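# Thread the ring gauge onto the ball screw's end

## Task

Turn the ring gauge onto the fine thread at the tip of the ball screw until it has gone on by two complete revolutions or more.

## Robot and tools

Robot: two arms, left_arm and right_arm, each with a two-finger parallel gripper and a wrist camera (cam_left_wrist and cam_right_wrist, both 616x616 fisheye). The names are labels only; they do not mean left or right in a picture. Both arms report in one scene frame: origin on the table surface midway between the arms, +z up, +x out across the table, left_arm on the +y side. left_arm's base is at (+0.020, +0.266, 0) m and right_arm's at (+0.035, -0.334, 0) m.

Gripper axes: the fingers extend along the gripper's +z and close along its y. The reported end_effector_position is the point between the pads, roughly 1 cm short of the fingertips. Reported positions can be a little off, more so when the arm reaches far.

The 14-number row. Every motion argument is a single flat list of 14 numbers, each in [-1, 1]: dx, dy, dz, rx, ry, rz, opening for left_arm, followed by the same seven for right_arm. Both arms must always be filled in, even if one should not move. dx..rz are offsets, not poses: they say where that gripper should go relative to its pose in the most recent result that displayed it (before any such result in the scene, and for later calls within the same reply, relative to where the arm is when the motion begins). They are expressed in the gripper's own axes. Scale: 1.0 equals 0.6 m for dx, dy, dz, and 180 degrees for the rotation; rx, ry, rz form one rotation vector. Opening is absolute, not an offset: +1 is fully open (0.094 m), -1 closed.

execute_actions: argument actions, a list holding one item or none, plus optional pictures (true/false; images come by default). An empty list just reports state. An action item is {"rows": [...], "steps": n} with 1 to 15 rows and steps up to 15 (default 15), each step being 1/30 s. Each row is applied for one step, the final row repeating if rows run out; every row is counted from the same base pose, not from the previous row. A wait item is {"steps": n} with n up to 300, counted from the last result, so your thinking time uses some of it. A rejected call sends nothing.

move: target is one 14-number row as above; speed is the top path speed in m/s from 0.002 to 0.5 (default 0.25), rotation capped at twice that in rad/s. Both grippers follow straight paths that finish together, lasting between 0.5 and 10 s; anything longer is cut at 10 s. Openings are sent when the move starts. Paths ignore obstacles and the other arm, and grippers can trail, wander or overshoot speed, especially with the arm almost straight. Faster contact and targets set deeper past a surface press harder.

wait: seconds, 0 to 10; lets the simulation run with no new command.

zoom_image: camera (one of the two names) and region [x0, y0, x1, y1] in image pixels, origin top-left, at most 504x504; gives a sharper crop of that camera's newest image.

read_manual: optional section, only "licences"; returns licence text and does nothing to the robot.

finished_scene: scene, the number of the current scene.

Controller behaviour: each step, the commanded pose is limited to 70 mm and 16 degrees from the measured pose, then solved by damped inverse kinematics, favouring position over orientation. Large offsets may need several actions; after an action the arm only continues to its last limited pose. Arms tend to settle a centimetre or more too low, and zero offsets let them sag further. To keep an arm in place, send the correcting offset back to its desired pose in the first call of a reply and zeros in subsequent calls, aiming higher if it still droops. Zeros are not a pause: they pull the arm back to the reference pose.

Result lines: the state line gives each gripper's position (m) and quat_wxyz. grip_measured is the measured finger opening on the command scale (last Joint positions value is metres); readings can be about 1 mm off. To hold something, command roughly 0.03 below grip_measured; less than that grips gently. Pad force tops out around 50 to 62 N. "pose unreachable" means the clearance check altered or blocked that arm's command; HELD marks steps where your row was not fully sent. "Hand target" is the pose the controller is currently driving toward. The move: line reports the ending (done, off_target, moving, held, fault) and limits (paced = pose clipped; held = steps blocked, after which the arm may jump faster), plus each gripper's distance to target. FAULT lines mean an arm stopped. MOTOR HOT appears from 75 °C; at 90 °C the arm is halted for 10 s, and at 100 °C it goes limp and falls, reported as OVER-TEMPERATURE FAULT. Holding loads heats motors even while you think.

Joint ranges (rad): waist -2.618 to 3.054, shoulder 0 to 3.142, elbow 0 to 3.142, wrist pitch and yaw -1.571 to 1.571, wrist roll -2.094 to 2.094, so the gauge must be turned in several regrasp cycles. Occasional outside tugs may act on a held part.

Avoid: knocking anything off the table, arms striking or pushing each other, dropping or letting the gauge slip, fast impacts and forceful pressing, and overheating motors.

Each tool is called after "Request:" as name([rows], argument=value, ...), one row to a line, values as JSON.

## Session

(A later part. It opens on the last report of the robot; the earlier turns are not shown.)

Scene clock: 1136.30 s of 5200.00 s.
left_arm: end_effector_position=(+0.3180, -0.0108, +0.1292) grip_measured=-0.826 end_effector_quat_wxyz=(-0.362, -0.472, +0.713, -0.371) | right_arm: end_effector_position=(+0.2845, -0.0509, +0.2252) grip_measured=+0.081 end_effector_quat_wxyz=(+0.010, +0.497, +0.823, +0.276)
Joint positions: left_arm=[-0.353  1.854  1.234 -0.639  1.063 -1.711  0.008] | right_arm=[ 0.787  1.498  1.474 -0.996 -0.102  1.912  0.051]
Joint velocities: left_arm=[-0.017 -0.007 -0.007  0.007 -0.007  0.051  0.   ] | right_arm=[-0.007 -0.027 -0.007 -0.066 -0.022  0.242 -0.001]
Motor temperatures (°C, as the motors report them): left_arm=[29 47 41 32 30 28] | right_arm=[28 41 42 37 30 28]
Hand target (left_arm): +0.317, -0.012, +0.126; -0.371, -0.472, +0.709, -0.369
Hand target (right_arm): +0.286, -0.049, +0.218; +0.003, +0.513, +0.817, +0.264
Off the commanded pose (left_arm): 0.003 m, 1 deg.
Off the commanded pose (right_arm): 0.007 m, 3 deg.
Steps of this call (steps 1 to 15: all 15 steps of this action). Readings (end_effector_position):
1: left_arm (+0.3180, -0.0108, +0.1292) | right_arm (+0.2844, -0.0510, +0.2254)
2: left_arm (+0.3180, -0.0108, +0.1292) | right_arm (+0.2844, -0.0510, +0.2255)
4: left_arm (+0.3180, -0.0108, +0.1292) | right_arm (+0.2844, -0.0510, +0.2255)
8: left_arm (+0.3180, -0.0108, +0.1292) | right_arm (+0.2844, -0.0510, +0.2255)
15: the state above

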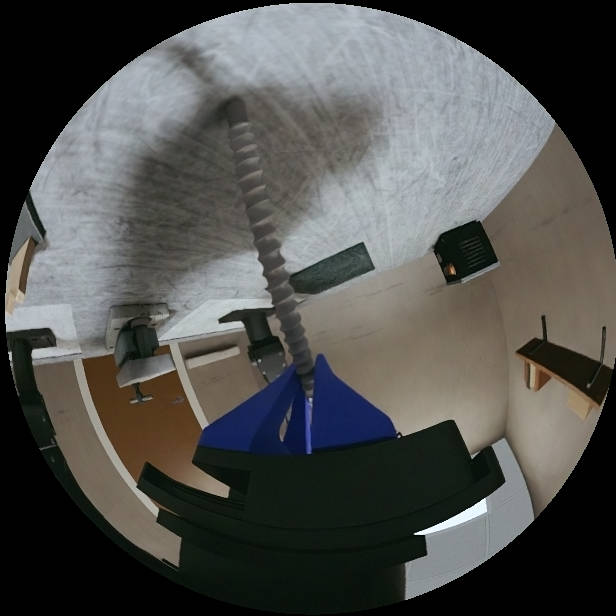

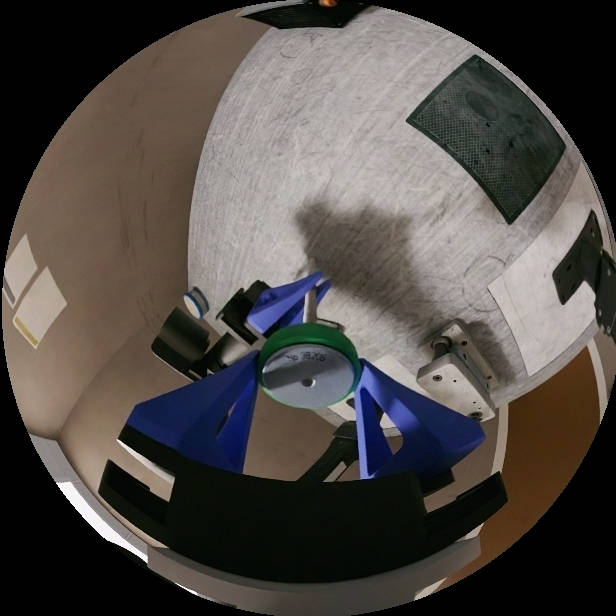

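Request:
execute_actions([
  {"rows": [[-0.0033,0.0023,0.0041,-0.003,0.0044,-0.0042,-0.855,-0.0017,0.0006,-0.0066,-0.004,-0.0006,0,0.05],[-0.0033,0.0023,0.0041,-0.003,0.0044,-0.0042,-0.855,-0.0017,0.0006,-0.0066,-0.004,-0.0006,0,0.05],[-0.0033,0.0023,0.0041,-0.003,0.0044,-0.0042,-0.855,-0.0017,0.0006,-0.0066,-0.004,-0.0006,0,0.05],[-0.0033,0.0023,0.0041,-0.003,0.0044,-0.0042,-0.855,-0.0017,0.0006,-0.0066,-0.004,-0.0006,0,0.07],[-0.0033,0.0023,0.0041,-0.003,0.0044,-0.0042,-0.855,-0.0017,0.0006,-0.0066,-0.004,-0.0006,0,0.085],[-0.0033,0.0023,0.0041,-0.003,0.0044,-0.0042,-0.855,-0.0017,0.0006,-0.0066,-0.004,-0.0006,0,0.1],[-0.0033,0.0023,0.0041,-0.003,0.0044,-0.0042,-0.855,-0.0017,0.0006,-0.0066,-0.004,-0.0006,0,0.15],[-0.0033,0.0023,0.0041,-0.003,0.0044,-0.0042,-0.855,-0.0017,0.0006,-0.0066,-0.004,-0.0006,0,0.22],[-0.0033,0.0023,0.0041,-0.003,0.0044,-0.0042,-0.855,-0.0017,0.0006,-0.0066,-0.004,-0.0006,0,0.3],[-0.0033,0.0023,0.0041,-0.003,0.0044,-0.0042,-0.855,-0.0017,0.0006,-0.0066,-0.004,-0.0006,0,0.4]], "steps": 15},
], pictures=true)

Request:
zoom_image(camera="cam_right_wrist", region=[230, 200, 390, 420])

Scene clock: 1155.83 s of 5200.00 s.
left_arm: end_effector_position=(+0.3180, -0.0108, +0.1292) grip_measured=-0.826 end_effector_quat_wxyz=(-0.362, -0.472, +0.713, -0.371) | right_arm: end_effector_position=(+0.2847, -0.0508, +0.2258) grip_measured=+0.397 end_effector_quat_wxyz=(+0.010, +0.501, +0.820, +0.277)
Joint positions: left_arm=[-0.353  1.854  1.234 -0.639  1.063 -1.711  0.008] | right_arm=[ 0.787  1.497  1.474 -0.994 -0.102  1.922  0.066]
Joint velocities: left_arm=[ 0.017 -0.017  0.007 -0.022 -0.066 -0.022 -0.001] | right_arm=[ 0.007 -0.007  0.012 -0.007  0.051 -0.037  0.   ]
Motor temperatures (°C, as the motors report them): left_arm=[29 47 41 32 30 28] | right_arm=[28 40 43 36 30 28]
Hand target (left_arm): +0.317, -0.012, +0.126; -0.371, -0.472, +0.709, -0.369
Hand target (right_arm): +0.284, -0.053, +0.229; +0.014, +0.497, +0.821, +0.281
Off the commanded pose (left_arm): 0.003 m, 1 deg.
Off the commanded pose (right_arm): 0.004 m, 1 deg.
Steps of this call (steps 1 to 90: nothing new was sent; then 16.03 s passed at rest; steps 91 to 105: all 15 steps of this action). Readings (end_effector_position):
91: left_arm (+0.3180, -0.0108, +0.1292) | right_arm (+0.2845, -0.0509, +0.2257)
92: left_arm (+0.3180, -0.0108, +0.1292) | right_arm (+0.2846, -0.0509, +0.2258)
94: left_arm (+0.3180, -0.0108, +0.1292) | right_arm (+0.2846, -0.0509, +0.2258)
98: left_arm (+0.3180, -0.0108, +0.1292) | right_arm (+0.2847, -0.0508, +0.2258)
105: the state above

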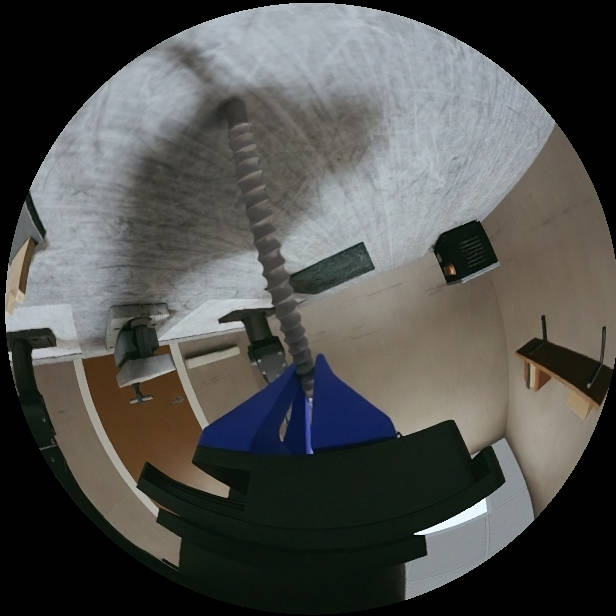

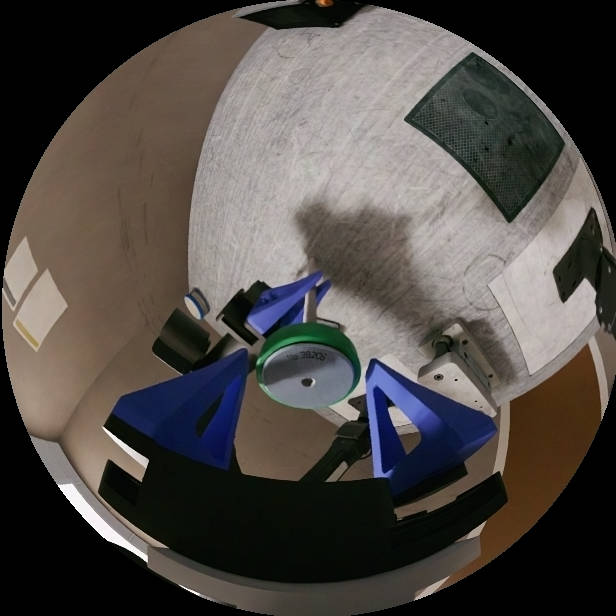

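Region (230, 200, 390, 420) of cam_right_wrist's 616x616 image, scaled by 2.291, with more detail than that image has; it fills the left 367 columns of this view, and the rest is white.

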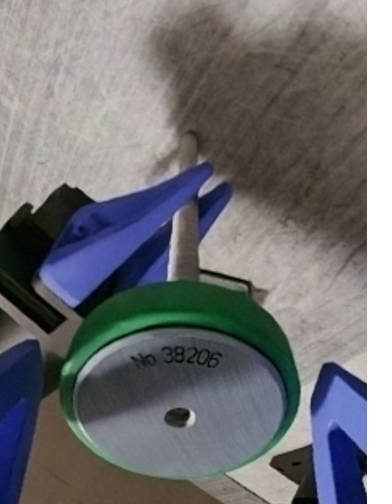

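Request:
move(target=[-0.0033,0.0023,0.0041,-0.003,0.0044,-0.0042,-0.855,0,0,-0.004,0,0,-0.61,0.4], speed=0.5)

Request:
move(target=[-0.0033,0.0023,0.0041,-0.003,0.0044,-0.0042,-0.855,0,0.003,-0.004,-0.0021,-0.0031,-0.615,0.4], speed=0.5)

Request:
zoom_image(camera="cam_right_wrist", region=[230, 200, 390, 420])

Scene clock: 1169.13 s of 5200.00 s.
left_arm: end_effector_position=(+0.3180, -0.0108, +0.1292) grip_measured=-0.826 end_effector_quat_wxyz=(-0.362, -0.472, +0.713, -0.371) | right_arm: end_effector_position=(+0.2847, -0.0508, +0.2258) grip_measured=+0.397 end_effector_quat_wxyz=(+0.232, -0.379, +0.883, +0.153)
Joint positions: left_arm=[-0.353  1.854  1.234 -0.639  1.063 -1.711  0.008] | right_arm=[ 0.787  1.497  1.474 -0.994 -0.102  0.014  0.066]
Joint velocities: left_arm=[ 0.007 -0.012  0.012  0.022  0.037  0.007  0.001] | right_arm=[-0.007  0.007  0.002 -0.11  -0.022 -0.037 -0.   ]
Motor temperatures (°C, as the motors report them): left_arm=[29 47 41 32 30 28] | right_arm=[28 41 42 36 30 28]
Hand target (left_arm): +0.317, -0.012, +0.126; -0.371, -0.472, +0.709, -0.369
Hand target (right_arm): +0.284, -0.052, +0.228; +0.232, -0.382, +0.881, +0.152
Off the commanded pose (left_arm): 0.003 m, 1 deg.
Off the commanded pose (right_arm): 0.002 m, 0 deg.
After step 90, 7.63 s passed at rest.
move: done

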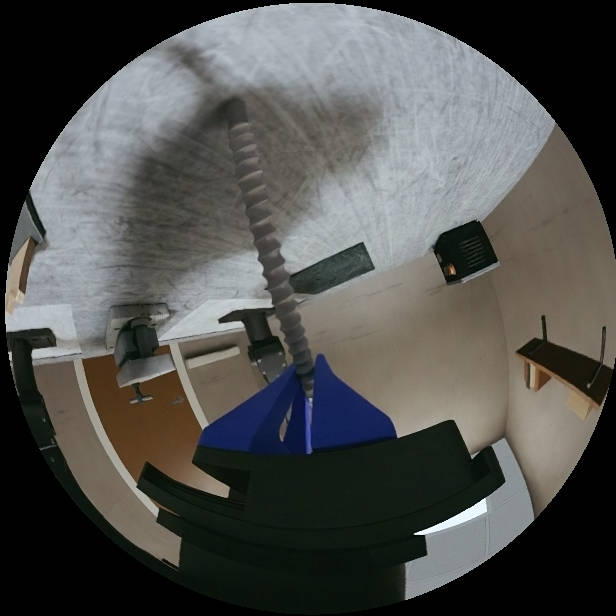

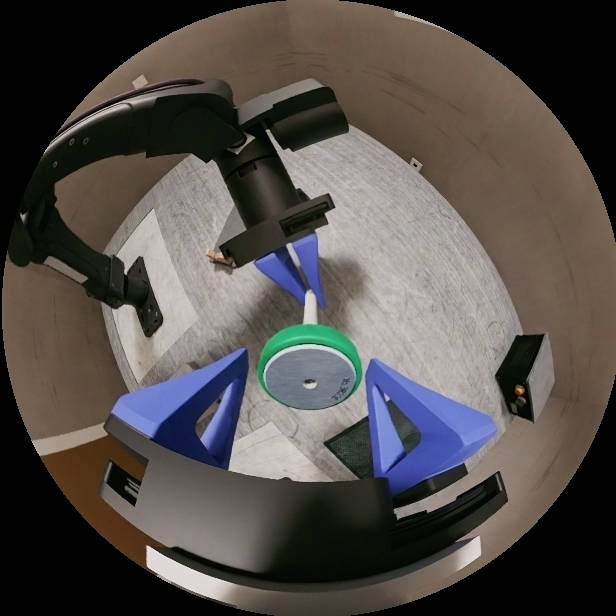

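Scene clock: 1171.80 s of 5200.00 s.
left_arm: end_effector_position=(+0.3180, -0.0108, +0.1292) grip_measured=-0.826 end_effector_quat_wxyz=(-0.362, -0.472, +0.713, -0.371) | right_arm: end_effector_position=(+0.2850, -0.0511, +0.2258) grip_measured=+0.397 end_effector_quat_wxyz=(-0.257, +0.941, -0.193, +0.104)
Joint positions: left_arm=[-0.353  1.854  1.234 -0.639  1.063 -1.711  0.008] | right_arm=[ 0.787  1.497  1.474 -0.994 -0.1   -1.914  0.066]
Joint velocities: left_arm=[ 0.002  0.027  0.027 -0.051 -0.051  0.007  0.001] | right_arm=[ 0.007 -0.007  0.002  0.037 -0.066  0.081  0.   ]
Motor temperatures (°C, as the motors report them): left_arm=[29 47 41 32 30 28] | right_arm=[28 41 42 36 30 28]
Hand target (left_arm): +0.317, -0.012, +0.126; -0.371, -0.472, +0.709, -0.369
Hand target (right_arm): +0.283, -0.051, +0.228; -0.260, +0.942, -0.189, +0.100
Off the commanded pose (left_arm): 0.003 m, 1 deg.
Off the commanded pose (right_arm): 0.003 m, 1 deg.
move: done

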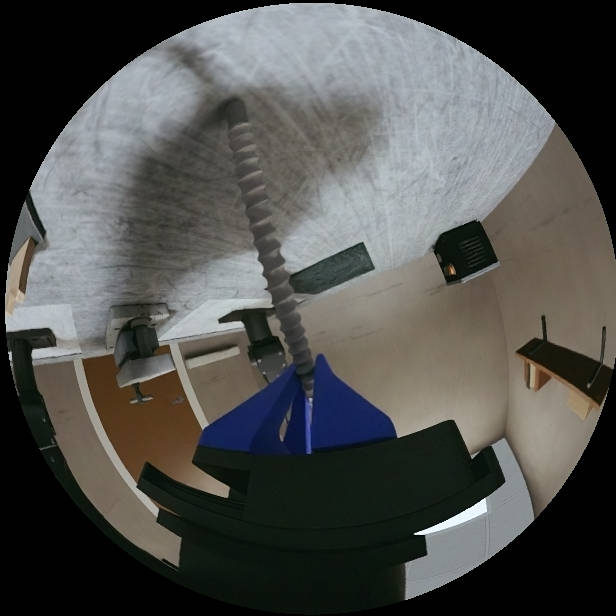

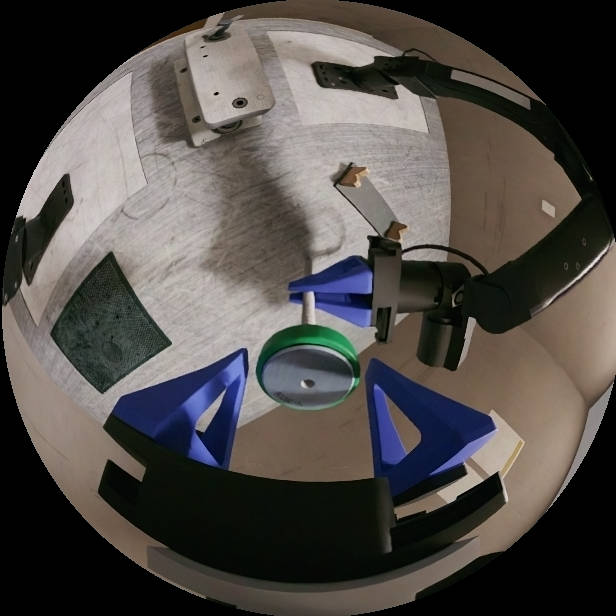

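Region (230, 200, 390, 420) of cam_right_wrist's 616x616 image, scaled by 2.291, with more detail than that image has; it fills the left 367 columns of this view, and the rest is white.

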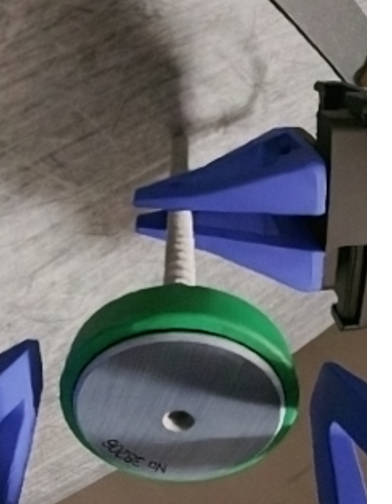

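Request:
execute_actions([
  {"rows": [[-0.0033,0.0023,0.0041,-0.003,0.0044,-0.0042,-0.855,-0.0033,-0.0012,-0.004,0.0034,-0.0028,0,0.32],[-0.0033,0.0023,0.0041,-0.003,0.0044,-0.0042,-0.855,-0.0033,-0.0012,-0.004,0.0034,-0.0028,0,0.24],[-0.0033,0.0023,0.0041,-0.003,0.0044,-0.0042,-0.855,-0.0033,-0.0012,-0.004,0.0034,-0.0028,0,0.18],[-0.0033,0.0023,0.0041,-0.003,0.0044,-0.0042,-0.855,-0.0033,-0.0012,-0.004,0.0034,-0.0028,0,0.14],[-0.0033,0.0023,0.0041,-0.003,0.0044,-0.0042,-0.855,-0.0033,-0.0012,-0.004,0.0034,-0.0028,0,0.12],[-0.0033,0.0023,0.0041,-0.003,0.0044,-0.0042,-0.855,-0.0033,-0.0012,-0.004,0.0034,-0.0028,0,0.105],[-0.0033,0.0023,0.0041,-0.003,0.0044,-0.0042,-0.855,-0.0033,-0.0012,-0.004,0.0034,-0.0028,0,0.095],[-0.0033,0.0023,0.0041,-0.003,0.0044,-0.0042,-0.855,-0.0033,-0.0012,-0.004,0.0034,-0.0028,0,0.087],[-0.0033,0.0023,0.0041,-0.003,0.0044,-0.0042,-0.855,-0.0033,-0.0012,-0.004,0.0034,-0.0028,0,0.08],[-0.0033,0.0023,0.0041,-0.003,0.0044,-0.0042,-0.855,-0.0033,-0.0012,-0.004,0.0034,-0.0028,0,0.074],[-0.0033,0.0023,0.0041,-0.003,0.0044,-0.0042,-0.855,-0.0033,-0.0012,-0.004,0.0034,-0.0028,0,0.068],[-0.0033,0.0023,0.0041,-0.003,0.0044,-0.0042,-0.855,-0.0033,-0.0012,-0.004,0.0034,-0.0028,0,0.062],[-0.0033,0.0023,0.0041,-0.003,0.0044,-0.0042,-0.855,-0.0033,-0.0012,-0.004,0.0034,-0.0028,0,0.056],[-0.0033,0.0023,0.0041,-0.003,0.0044,-0.0042,-0.855,-0.0033,-0.0012,-0.004,0.0034,-0.0028,0,0.05]], "steps": 15},
], pictures=false)

Request:
execute_actions([
  {"rows": [[-0.0033,0.0023,0.0041,-0.003,0.0044,-0.0042,-0.855,-0.0007,0.0019,0.012,-0.0083,-0.0007,0.1667,0.05]], "steps": 15},
], pictures=false)

Request:
execute_actions([
  {"rows": [[-0.0033,0.0023,0.0041,-0.003,0.0044,-0.0042,-0.855,0.0003,0.002,0.012,-0.0076,0.0033,0.1667,0.05]], "steps": 15},
], pictures=false)

Request:
execute_actions([
  {"rows": [[-0.0033,0.0023,0.0041,-0.003,0.0044,-0.0042,-0.855,0.0012,0.0016,0.012,-0.0052,0.0065,0.1667,0.05]], "steps": 15},
], pictures=false)

Request:
execute_actions([
  {"rows": [[-0.0033,0.0023,0.0041,-0.003,0.0044,-0.0042,-0.855,0.0018,0.0009,0.012,-0.0016,0.0082,0.1667,0.05]], "steps": 15},
], pictures=false)

Request:
execute_actions([
  {"rows": [[-0.0033,0.0023,0.0041,-0.003,0.0044,-0.0042,-0.855,0.002,-0.0001,0.012,0.0025,0.0079,0.1667,0.05]], "steps": 15},
], pictures=false)

Request:
execute_actions([
  {"rows": [[-0.0033,0.0023,0.0041,-0.003,0.0044,-0.0042,-0.855,0.0017,-0.001,0.012,0.0058,0.0059,0.1667,0.05]], "steps": 15},
], pictures=false)

Request:
execute_actions([
  {"rows": [[-0.0033,0.0023,0.0041,-0.003,0.0044,-0.0042,-0.855,0.0011,-0.0017,0.012,0.0079,0.0025,0.1667,0.05]], "steps": 15},
], pictures=false)

Request:
execute_actions([
  {"rows": [[-0.0033,0.0023,0.0041,-0.003,0.0044,-0.0042,-0.855,0.0001,-0.002,0.012,0.0082,-0.0012,0.1667,0.05]], "steps": 15},
], pictures=false)

Scene clock: 1194.67 s of 5200.00 s.
left_arm: end_effector_position=(+0.3180, -0.0108, +0.1292) grip_measured=-0.826 end_effector_quat_wxyz=(-0.362, -0.472, +0.713, -0.371) | right_arm: end_effector_position=(+0.2850, -0.0511, +0.2258) grip_measured=+0.081 end_effector_quat_wxyz=(-0.257, +0.942, -0.191, +0.105)
Joint positions: left_arm=[-0.353  1.854  1.234 -0.639  1.063 -1.711  0.008] | right_arm=[ 0.787  1.497  1.474 -0.994 -0.1   -1.917  0.051]
Joint velocities: left_arm=[-0.002 -0.007 -0.027  0.022  0.007  0.007 -0.001] | right_arm=[-0.012  0.012 -0.007 -0.007 -0.081  0.051  0.001]
Motor temperatures (°C, as the motors report them): left_arm=[29 47 41 32 30 28] | right_arm=[28 42 43 36 30 28]
Hand target (left_arm): +0.317, -0.012, +0.126; -0.371, -0.472, +0.709, -0.369
Hand target (right_arm): +0.283, -0.051, +0.228; -0.263, +0.940, -0.191, +0.101
Off the commanded pose (left_arm): 0.003 m, 1 deg.
Off the commanded pose (right_arm): 0.003 m, 1 deg.
Steps of this call (steps 1 to 90: nothing new was sent; then 19.37 s passed at rest; steps 91 to 105: all 15 steps of this action). Readings (end_effector_position):
91: left_arm (+0.3180, -0.0108, +0.1292) | right_arm (+0.2850, -0.0511, +0.2258)
92: left_arm (+0.3180, -0.0108, +0.1292) | right_arm (+0.2850, -0.0511, +0.2258)
94: left_arm (+0.3180, -0.0108, +0.1292) | right_arm (+0.2850, -0.0511, +0.2258)
98: left_arm (+0.3180, -0.0108, +0.1292) | right_arm (+0.2850, -0.0511, +0.2258)
105: the state above

Scene clock: 1195.17 s of 5200.00 s.
left_arm: end_effector_position=(+0.3180, -0.0108, +0.1292) grip_measured=-0.826 end_effector_quat_wxyz=(-0.362, -0.472, +0.713, -0.371) | right_arm: end_effector_position=(+0.2851, -0.0510, +0.2250) grip_measured=+0.081 end_effector_quat_wxyz=(-0.273, +0.870, -0.408, +0.041)
Joint positions: left_arm=[-0.353  1.854  1.234 -0.639  1.063 -1.711  0.008] | right_arm=[ 0.787  1.499  1.474 -0.994 -0.099 -1.442  0.051]
Joint velocities: left_arm=[-0.012 -0.007  0.012 -0.007 -0.007 -0.051 -0.   ] | right_arm=[-0.022  0.007  0.002 -0.007 -0.037  0.242 -0.001]
Motor temperatures (°C, as the motors report them): left_arm=[29 47 41 32 30 28] | right_arm=[28 42 43 36 30 28]
Hand target (left_arm): +0.317, -0.012, +0.126; -0.371, -0.472, +0.709, -0.369
Hand target (right_arm): +0.286, -0.049, +0.219; -0.264, +0.863, -0.429, +0.031
Off the commanded pose (left_arm): 0.003 m, 1 deg.
Off the commanded pose (right_arm): 0.007 m, 3 deg.
Steps of this call (steps 1 to 15: all 15 steps of this action). Readings (end_effector_position):
1: left_arm (+0.3180, -0.0108, +0.1292) | right_arm (+0.2851, -0.0510, +0.2254)
2: left_arm (+0.3180, -0.0108, +0.1292) | right_arm (+0.2851, -0.0510, +0.2254)
4: left_arm (+0.3180, -0.0108, +0.1292) | right_arm (+0.2851, -0.0510, +0.2254)
8: left_arm (+0.3180, -0.0108, +0.1292) | right_arm (+0.2851, -0.0510, +0.2254)
15: the state above

Scene clock: 1195.67 s of 5200.00 s.
left_arm: end_effector_position=(+0.3180, -0.0108, +0.1292) grip_measured=-0.826 end_effector_quat_wxyz=(-0.362, -0.472, +0.713, -0.371) | right_arm: end_effector_position=(+0.2851, -0.0510, +0.2250) grip_measured=+0.081 end_effector_quat_wxyz=(-0.275, +0.750, -0.601, -0.024)
Joint positions: left_arm=[-0.353  1.854  1.234 -0.639  1.063 -1.711  0.008] | right_arm=[ 0.787  1.499  1.474 -0.994 -0.099 -0.966  0.051]
Joint velocities: left_arm=[-0.022  0.007 -0.012 -0.037 -0.022 -0.081 -0.001] | right_arm=[ 0.017 -0.002  0.007  0.007 -0.007  0.227 -0.   ]
Motor temperatures (°C, as the motors report them): left_arm=[29 47 41 32 30 28] | right_arm=[28 42 43 36 30 28]
Hand target (left_arm): +0.317, -0.012, +0.126; -0.372, -0.472, +0.709, -0.369
Hand target (right_arm): +0.286, -0.049, +0.218; -0.263, +0.739, -0.620, -0.031
Off the commanded pose (left_arm): 0.003 m, 1 deg.
Off the commanded pose (right_arm): 0.007 m, 3 deg.
Steps of this call (steps 1 to 15: all 15 steps of this action). Readings (end_effector_position):
1: left_arm (+0.3180, -0.0108, +0.1292) | right_arm (+0.2851, -0.0510, +0.2250)
2: left_arm (+0.3180, -0.0108, +0.1292) | right_arm (+0.2851, -0.0510, +0.2250)
4: left_arm (+0.3180, -0.0108, +0.1292) | right_arm (+0.2851, -0.0510, +0.2250)
8: left_arm (+0.3180, -0.0108, +0.1292) | right_arm (+0.2851, -0.0510, +0.2250)
15: the state above

Scene clock: 1196.17 s of 5200.00 s.
left_arm: end_effector_position=(+0.3180, -0.0108, +0.1292) grip_measured=-0.826 end_effector_quat_wxyz=(-0.362, -0.472, +0.713, -0.371) | right_arm: end_effector_position=(+0.2852, -0.0510, +0.2249) grip_measured=+0.081 end_effector_quat_wxyz=(+0.262, -0.587, +0.761, +0.088)
Joint positions: left_arm=[-0.353  1.854  1.234 -0.639  1.063 -1.711  0.008] | right_arm=[ 0.787  1.499  1.474 -0.994 -0.099 -0.489  0.051]
Joint velocities: left_arm=[-0.002  0.007 -0.017  0.022 -0.037 -0.037  0.001] | right_arm=[-0.027  0.007 -0.012 -0.022 -0.037  0.271 -0.   ]
Motor temperatures (°C, as the motors report them): left_arm=[29 47 41 32 30 28] | right_arm=[28 41 43 36 30 28]
Hand target (left_arm): +0.317, -0.012, +0.126; -0.372, -0.472, +0.709, -0.369
Hand target (right_arm): +0.286, -0.049, +0.218; +0.248, -0.572, +0.777, +0.092
Off the commanded pose (left_arm): 0.003 m, 1 deg.
Off the commanded pose (right_arm): 0.007 m, 3 deg.
Steps of this call (steps 1 to 15: all 15 steps of this action). Readings (end_effector_position):
1: left_arm (+0.3180, -0.0108, +0.1292) | right_arm (+0.2851, -0.0510, +0.2250)
2: left_arm (+0.3180, -0.0108, +0.1292) | right_arm (+0.2851, -0.0510, +0.2250)
4: left_arm (+0.3180, -0.0108, +0.1292) | right_arm (+0.2851, -0.0510, +0.2250)
8: left_arm (+0.3180, -0.0108, +0.1292) | right_arm (+0.2851, -0.0510, +0.2250)
15: the state above

Scene clock: 1196.67 s of 5200.00 s.
left_arm: end_effector_position=(+0.3180, -0.0108, +0.1292) grip_measured=-0.826 end_effector_quat_wxyz=(-0.362, -0.472, +0.713, -0.371) | right_arm: end_effector_position=(+0.2853, -0.0511, +0.2247) grip_measured=+0.081 end_effector_quat_wxyz=(+0.233, -0.389, +0.879, +0.148)
Joint positions: left_arm=[-0.353  1.854  1.234 -0.639  1.063 -1.711  0.008] | right_arm=[ 0.787  1.5    1.474 -0.994 -0.099 -0.01   0.051]
Joint velocities: left_arm=[-0.002 -0.017  0.017 -0.051 -0.007  0.022  0.001] | right_arm=[-0.002  0.002 -0.022 -0.007 -0.081  0.242 -0.001]
Motor temperatures (°C, as the motors report them): left_arm=[29 47 41 32 30 28] | right_arm=[28 41 43 36 30 28]
Hand target (left_arm): +0.317, -0.012, +0.126; -0.372, -0.472, +0.709, -0.369
Hand target (right_arm): +0.287, -0.049, +0.218; +0.219, -0.372, +0.890, +0.148
Off the commanded pose (left_arm): 0.003 m, 1 deg.
Off the commanded pose (right_arm): 0.007 m, 3 deg.
Steps of this call (steps 1 to 15: all 15 steps of this action). Readings (end_effector_position):
1: left_arm (+0.3180, -0.0108, +0.1292) | right_arm (+0.2852, -0.0510, +0.2248)
2: left_arm (+0.3180, -0.0108, +0.1292) | right_arm (+0.2852, -0.0510, +0.2248)
4: left_arm (+0.3180, -0.0108, +0.1292) | right_arm (+0.2852, -0.0510, +0.2248)
8: left_arm (+0.3180, -0.0108, +0.1292) | right_arm (+0.2852, -0.0510, +0.2248)
15: the state above

Scene clock: 1197.17 s of 5200.00 s.
left_arm: end_effector_position=(+0.3180, -0.0108, +0.1292) grip_measured=-0.826 end_effector_quat_wxyz=(-0.362, -0.472, +0.713, -0.371) | right_arm: end_effector_position=(+0.2853, -0.0511, +0.2247) grip_measured=+0.081 end_effector_quat_wxyz=(+0.191, -0.169, +0.946, +0.199)
Joint positions: left_arm=[-0.353  1.854  1.234 -0.639  1.063 -1.711  0.008] | right_arm=[ 0.787  1.5    1.474 -0.994 -0.099  0.47   0.051]
Joint velocities: left_arm=[-0.012  0.012 -0.012 -0.022 -0.022  0.007 -0.001] | right_arm=[-0.007 -0.012 -0.002 -0.007 -0.051  0.242  0.001]
Motor temperatures (°C, as the motors report them): left_arm=[29 47 41 32 30 28] | right_arm=[28 41 43 36 30 28]
Hand target (left_arm): +0.317, -0.012, +0.126; -0.372, -0.472, +0.709, -0.369
Hand target (right_arm): +0.287, -0.049, +0.218; +0.178, -0.150, +0.953, +0.195
Off the commanded pose (left_arm): 0.003 m, 1 deg.
Off the commanded pose (right_arm): 0.007 m, 3 deg.
Steps of this call (steps 1 to 15: all 15 steps of this action). Readings (end_effector_position):
1: left_arm (+0.3180, -0.0108, +0.1292) | right_arm (+0.2853, -0.0511, +0.2247)
2: left_arm (+0.3180, -0.0108, +0.1292) | right_arm (+0.2853, -0.0511, +0.2247)
4: left_arm (+0.3180, -0.0108, +0.1292) | right_arm (+0.2853, -0.0511, +0.2247)
8: left_arm (+0.3180, -0.0108, +0.1292) | right_arm (+0.2853, -0.0511, +0.2247)
15: the state above

Scene clock: 1197.67 s of 5200.00 s.
left_arm: end_effector_position=(+0.3180, -0.0108, +0.1292) grip_measured=-0.826 end_effector_quat_wxyz=(-0.362, -0.472, +0.713, -0.371) | right_arm: end_effector_position=(+0.2854, -0.0511, +0.2246) grip_measured=+0.081 end_effector_quat_wxyz=(+0.138, +0.062, +0.959, +0.239)
Joint positions: left_arm=[-0.353  1.854  1.234 -0.639  1.063 -1.711  0.008] | right_arm=[ 0.787  1.5    1.474 -0.994 -0.098  0.952  0.051]
Joint velocities: left_arm=[ 0.007 -0.007 -0.002  0.022 -0.037 -0.051  0.001] | right_arm=[ 0.007  0.007 -0.012 -0.037 -0.066  0.242  0.   ]
Motor temperatures (°C, as the motors report them): left_arm=[29 47 41 32 30 28] | right_arm=[28 41 43 36 30 28]
Hand target (left_arm): +0.317, -0.012, +0.126; -0.372, -0.472, +0.709, -0.369
Hand target (right_arm): +0.287, -0.049, +0.218; +0.126, +0.081, +0.961, +0.232
Off the commanded pose (left_arm): 0.003 m, 1 deg.
Off the commanded pose (right_arm): 0.007 m, 3 deg.
Steps of this call (steps 1 to 15: all 15 steps of this action). Readings (end_effector_position):
1: left_arm (+0.3180, -0.0108, +0.1292) | right_arm (+0.2853, -0.0510, +0.2248)
2: left_arm (+0.3180, -0.0108, +0.1292) | right_arm (+0.2853, -0.0510, +0.2248)
4: left_arm (+0.3180, -0.0108, +0.1292) | right_arm (+0.2853, -0.0510, +0.2248)
8: left_arm (+0.3180, -0.0108, +0.1292) | right_arm (+0.2853, -0.0510, +0.2248)
15: the state above

Scene clock: 1198.17 s of 5200.00 s.
left_arm: end_effector_position=(+0.3180, -0.0108, +0.1292) grip_measured=-0.826 end_effector_quat_wxyz=(-0.362, -0.472, +0.713, -0.371) | right_arm: end_effector_position=(+0.2854, -0.0511, +0.2246) grip_measured=+0.081 end_effector_quat_wxyz=(+0.077, +0.289, +0.917, +0.265)
Joint positions: left_arm=[-0.353  1.854  1.234 -0.639  1.063 -1.711  0.008] | right_arm=[ 0.787  1.5    1.474 -0.994 -0.098  1.434  0.051]
Joint velocities: left_arm=[ 0.012 -0.007  0.002  0.022 -0.022  0.007 -0.001] | right_arm=[-0.012 -0.017  0.007  0.007 -0.022  0.271  0.001]
Motor temperatures (°C, as the motors report them): left_arm=[29 47 41 32 30 28] | right_arm=[28 41 43 36 30 28]
Hand target (left_arm): +0.317, -0.012, +0.126; -0.372, -0.472, +0.709, -0.369
Hand target (right_arm): +0.287, -0.049, +0.218; +0.067, +0.308, +0.914, +0.255
Off the commanded pose (left_arm): 0.003 m, 1 deg.
Off the commanded pose (right_arm): 0.007 m, 3 deg.
Steps of this call (steps 1 to 15: all 15 steps of this action). Readings (end_effector_position):
1: left_arm (+0.3180, -0.0108, +0.1292) | right_arm (+0.2854, -0.0511, +0.2246)
2: left_arm (+0.3180, -0.0108, +0.1292) | right_arm (+0.2854, -0.0511, +0.2246)
4: left_arm (+0.3180, -0.0108, +0.1292) | right_arm (+0.2854, -0.0511, +0.2246)
8: left_arm (+0.3180, -0.0108, +0.1292) | right_arm (+0.2854, -0.0511, +0.2246)
15: the state above

Scene clock: 1198.67 s of 5200.00 s.
left_arm: end_effector_position=(+0.3180, -0.0108, +0.1292) grip_measured=-0.826 end_effector_quat_wxyz=(-0.362, -0.472, +0.713, -0.371) | right_arm: end_effector_position=(+0.2854, -0.0511, +0.2246) grip_measured=+0.081 end_effector_quat_wxyz=(+0.012, +0.499, +0.821, +0.275)
Joint positions: left_arm=[-0.353  1.854  1.234 -0.639  1.063 -1.711  0.008] | right_arm=[ 0.787  1.5    1.474 -0.994 -0.098  1.916  0.051]
Joint velocities: left_arm=[-0.012  0.007 -0.007  0.095 -0.081  0.007  0.   ] | right_arm=[-0.007 -0.002 -0.012  0.037 -0.037  0.286 -0.   ]
Motor temperatures (°C, as the motors report them): left_arm=[29 47 41 32 30 28] | right_arm=[28 41 43 36 30 28]
Hand target (left_arm): +0.317, -0.012, +0.126; -0.372, -0.472, +0.709, -0.369
Hand target (right_arm): +0.287, -0.049, +0.218; +0.004, +0.517, +0.814, +0.264
Off the commanded pose (left_arm): 0.003 m, 1 deg.
Off the commanded pose (right_arm): 0.007 m, 3 deg.
Steps of this call (steps 1 to 15: all 15 steps of this action). Readings (end_effector_position):
1: left_arm (+0.3180, -0.0108, +0.1292) | right_arm (+0.2854, -0.0511, +0.2246)
2: left_arm (+0.3180, -0.0108, +0.1292) | right_arm (+0.2854, -0.0511, +0.2246)
4: left_arm (+0.3180, -0.0108, +0.1292) | right_arm (+0.2854, -0.0511, +0.2246)
8: left_arm (+0.3180, -0.0108, +0.1292) | right_arm (+0.2854, -0.0511, +0.2246)
15: the state above

Request:
execute_actions([
  {"rows": [[-0.0033,0.0023,0.0041,-0.003,0.0044,-0.0042,-0.855,-0.0017,0.0006,-0.0066,-0.004,-0.0006,0,0.05],[-0.0033,0.0023,0.0041,-0.003,0.0044,-0.0042,-0.855,-0.0017,0.0006,-0.0066,-0.004,-0.0006,0,0.05],[-0.0033,0.0023,0.0041,-0.003,0.0044,-0.0042,-0.855,-0.0017,0.0006,-0.0066,-0.004,-0.0006,0,0.05],[-0.0033,0.0023,0.0041,-0.003,0.0044,-0.0042,-0.855,-0.0017,0.0006,-0.0066,-0.004,-0.0006,0,0.07],[-0.0033,0.0023,0.0041,-0.003,0.0044,-0.0042,-0.855,-0.0017,0.0006,-0.0066,-0.004,-0.0006,0,0.085],[-0.0033,0.0023,0.0041,-0.003,0.0044,-0.0042,-0.855,-0.0017,0.0006,-0.0066,-0.004,-0.0006,0,0.1],[-0.0033,0.0023,0.0041,-0.003,0.0044,-0.0042,-0.855,-0.0017,0.0006,-0.0066,-0.004,-0.0006,0,0.15],[-0.0033,0.0023,0.0041,-0.003,0.0044,-0.0042,-0.855,-0.0017,0.0006,-0.0066,-0.004,-0.0006,0,0.22],[-0.0033,0.0023,0.0041,-0.003,0.0044,-0.0042,-0.855,-0.0017,0.0006,-0.0066,-0.004,-0.0006,0,0.3],[-0.0033,0.0023,0.0041,-0.003,0.0044,-0.0042,-0.855,-0.0017,0.0006,-0.0066,-0.004,-0.0006,0,0.4]], "steps": 15},
], pictures=false)

Request:
move(target=[-0.0033,0.0023,0.0041,-0.003,0.0044,-0.0042,-0.855,0,0,-0.004,0,0,-0.61,0.4], speed=0.5)

Request:
move(target=[-0.0033,0.0023,0.0041,-0.003,0.0044,-0.0042,-0.855,0,0.003,-0.004,-0.0021,-0.0031,-0.62,0.4], speed=0.5)

Request:
zoom_image(camera="cam_right_wrist", region=[230, 200, 390, 420])

Scene clock: 1214.07 s of 5200.00 s.
left_arm: end_effector_position=(+0.3180, -0.0108, +0.1292) grip_measured=-0.826 end_effector_quat_wxyz=(-0.362, -0.472, +0.713, -0.371) | right_arm: end_effector_position=(+0.2853, -0.0511, +0.2249) grip_measured=+0.397 end_effector_quat_wxyz=(+0.010, +0.504, +0.819, +0.276)
Joint positions: left_arm=[-0.353  1.854  1.234 -0.639  1.063 -1.711  0.008] | right_arm=[ 0.787  1.499  1.474 -0.994 -0.098  1.927  0.066]
Joint velocities: left_arm=[-0.002 -0.022  0.017  0.037  0.037  0.022  0.001] | right_arm=[-0.002 -0.007 -0.017 -0.037 -0.037  0.051 -0.001]
Motor temperatures (°C, as the motors report them): left_arm=[29 47 41 32 30 28] | right_arm=[28 41 43 36 30 28]
Hand target (left_arm): +0.317, -0.012, +0.126; -0.371, -0.472, +0.709, -0.369
Hand target (right_arm): +0.285, -0.054, +0.228; +0.016, +0.500, +0.820, +0.280
Off the commanded pose (left_arm): 0.003 m, 1 deg.
Off the commanded pose (right_arm): 0.004 m, 1 deg.
Steps of this call (steps 1 to 90: nothing new was sent; then 11.90 s passed at rest; steps 91 to 105: all 15 steps of this action). Readings (end_effector_position):
91: left_arm (+0.3180, -0.0108, +0.1292) | right_arm (+0.2854, -0.0511, +0.2246)
92: left_arm (+0.3180, -0.0108, +0.1292) | right_arm (+0.2854, -0.0511, +0.2246)
94: left_arm (+0.3180, -0.0108, +0.1292) | right_arm (+0.2854, -0.0511, +0.2246)
98: left_arm (+0.3180, -0.0108, +0.1292) | right_arm (+0.2853, -0.0511, +0.2249)
105: the state above

Scene clock: 1216.97 s of 5200.00 s.
left_arm: end_effector_position=(+0.3180, -0.0108, +0.1292) grip_measured=-0.826 end_effector_quat_wxyz=(-0.362, -0.472, +0.713, -0.371) | right_arm: end_effector_position=(+0.2854, -0.0511, +0.2249) grip_measured=+0.397 end_effector_quat_wxyz=(+0.231, -0.377, +0.884, +0.151)
Joint positions: left_arm=[-0.353  1.854  1.234 -0.639  1.063 -1.711  0.008] | right_arm=[ 0.787  1.499  1.474 -0.994 -0.098  0.018  0.066]
Joint velocities: left_arm=[ 0.002  0.002  0.012  0.007 -0.007 -0.007 -0.001] | right_arm=[-0.007  0.002 -0.017 -0.022 -0.007 -0.051 -0.001]
Motor temperatures (°C, as the motors report them): left_arm=[29 47 41 32 30 28] | right_arm=[28 41 43 36 30 28]
Hand target (left_arm): +0.317, -0.012, +0.126; -0.371, -0.472, +0.709, -0.369
Hand target (right_arm): +0.285, -0.052, +0.227; +0.232, -0.380, +0.883, +0.150
Off the commanded pose (left_arm): 0.003 m, 1 deg.
Off the commanded pose (right_arm): 0.002 m, 0 deg.
move: done

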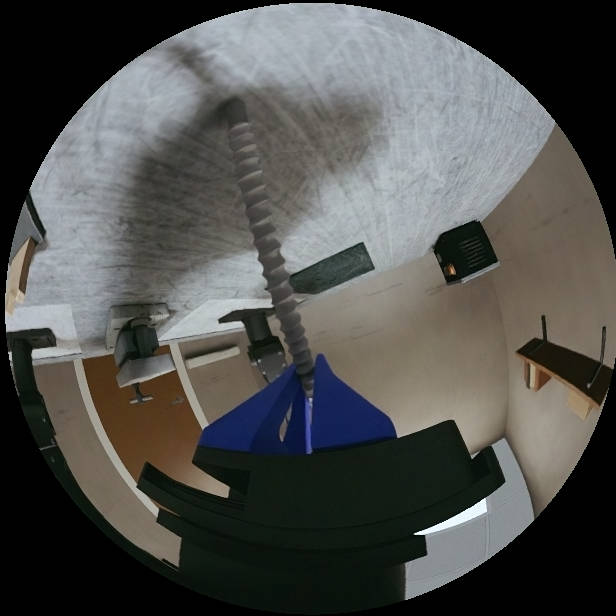

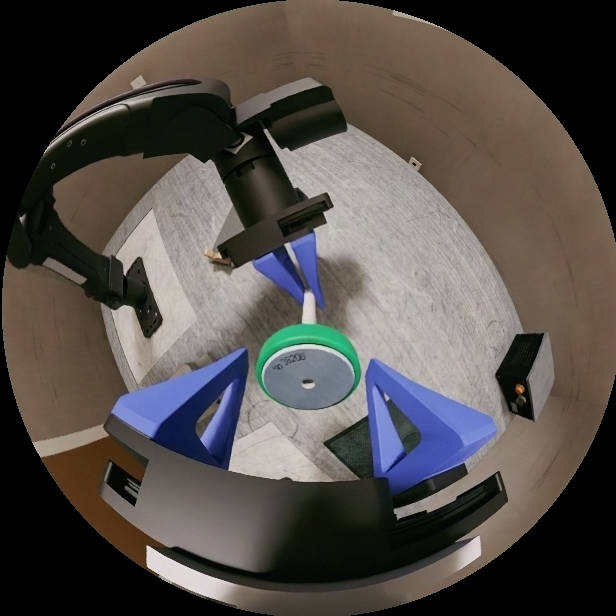

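Scene clock: 1219.67 s of 5200.00 s.
left_arm: end_effector_position=(+0.3180, -0.0108, +0.1292) grip_measured=-0.826 end_effector_quat_wxyz=(-0.362, -0.472, +0.713, -0.371) | right_arm: end_effector_position=(+0.2857, -0.0513, +0.2249) grip_measured=+0.397 end_effector_quat_wxyz=(-0.255, +0.943, -0.187, +0.107)
Joint positions: left_arm=[-0.353  1.854  1.234 -0.639  1.063 -1.711  0.008] | right_arm=[ 0.787  1.499  1.474 -0.994 -0.096 -1.926  0.066]
Joint velocities: left_arm=[-0.012  0.012  0.002  0.022 -0.095 -0.007 -0.   ] | right_arm=[ 0.002 -0.002  0.002 -0.037  0.081  0.007  0.001]
Motor temperatures (°C, as the motors report them): left_arm=[29 47 41 32 30 28] | right_arm=[28 41 43 36 30 28]
Hand target (left_arm): +0.317, -0.012, +0.126; -0.371, -0.472, +0.709, -0.369
Hand target (right_arm): +0.283, -0.051, +0.227; -0.257, +0.943, -0.184, +0.103
Off the commanded pose (left_arm): 0.003 m, 1 deg.
Off the commanded pose (right_arm): 0.003 m, 1 deg.
move: done

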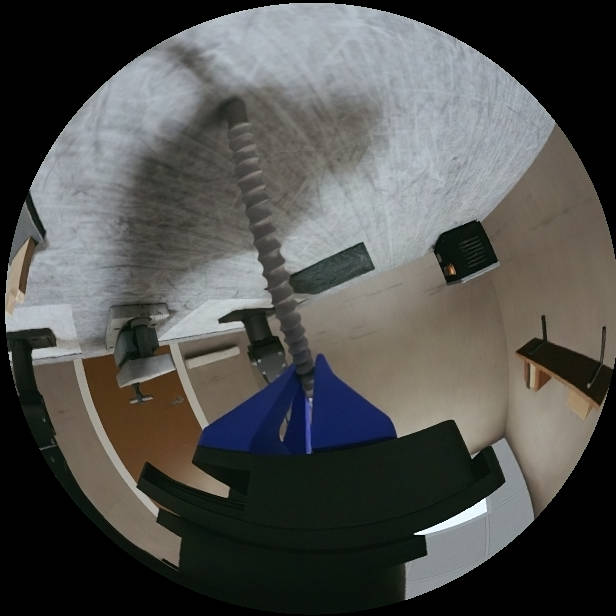

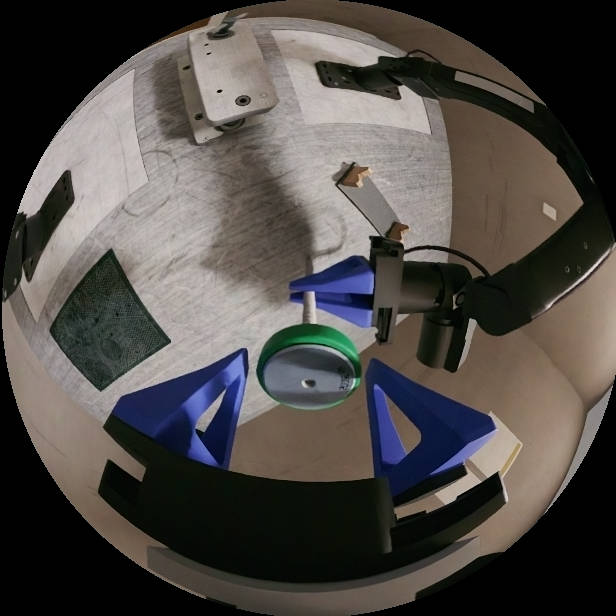

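Region (230, 200, 390, 420) of cam_right_wrist's 616x616 image, scaled by 2.291, with more detail than that image has; it fills the left 367 columns of this view, and the rest is white.

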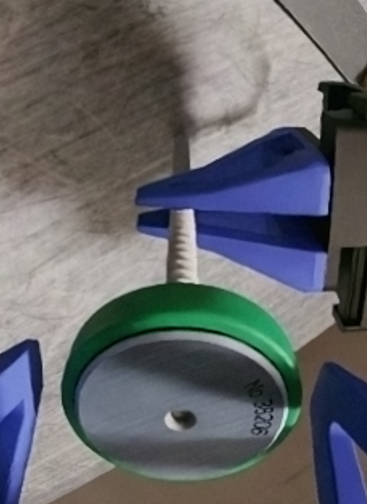

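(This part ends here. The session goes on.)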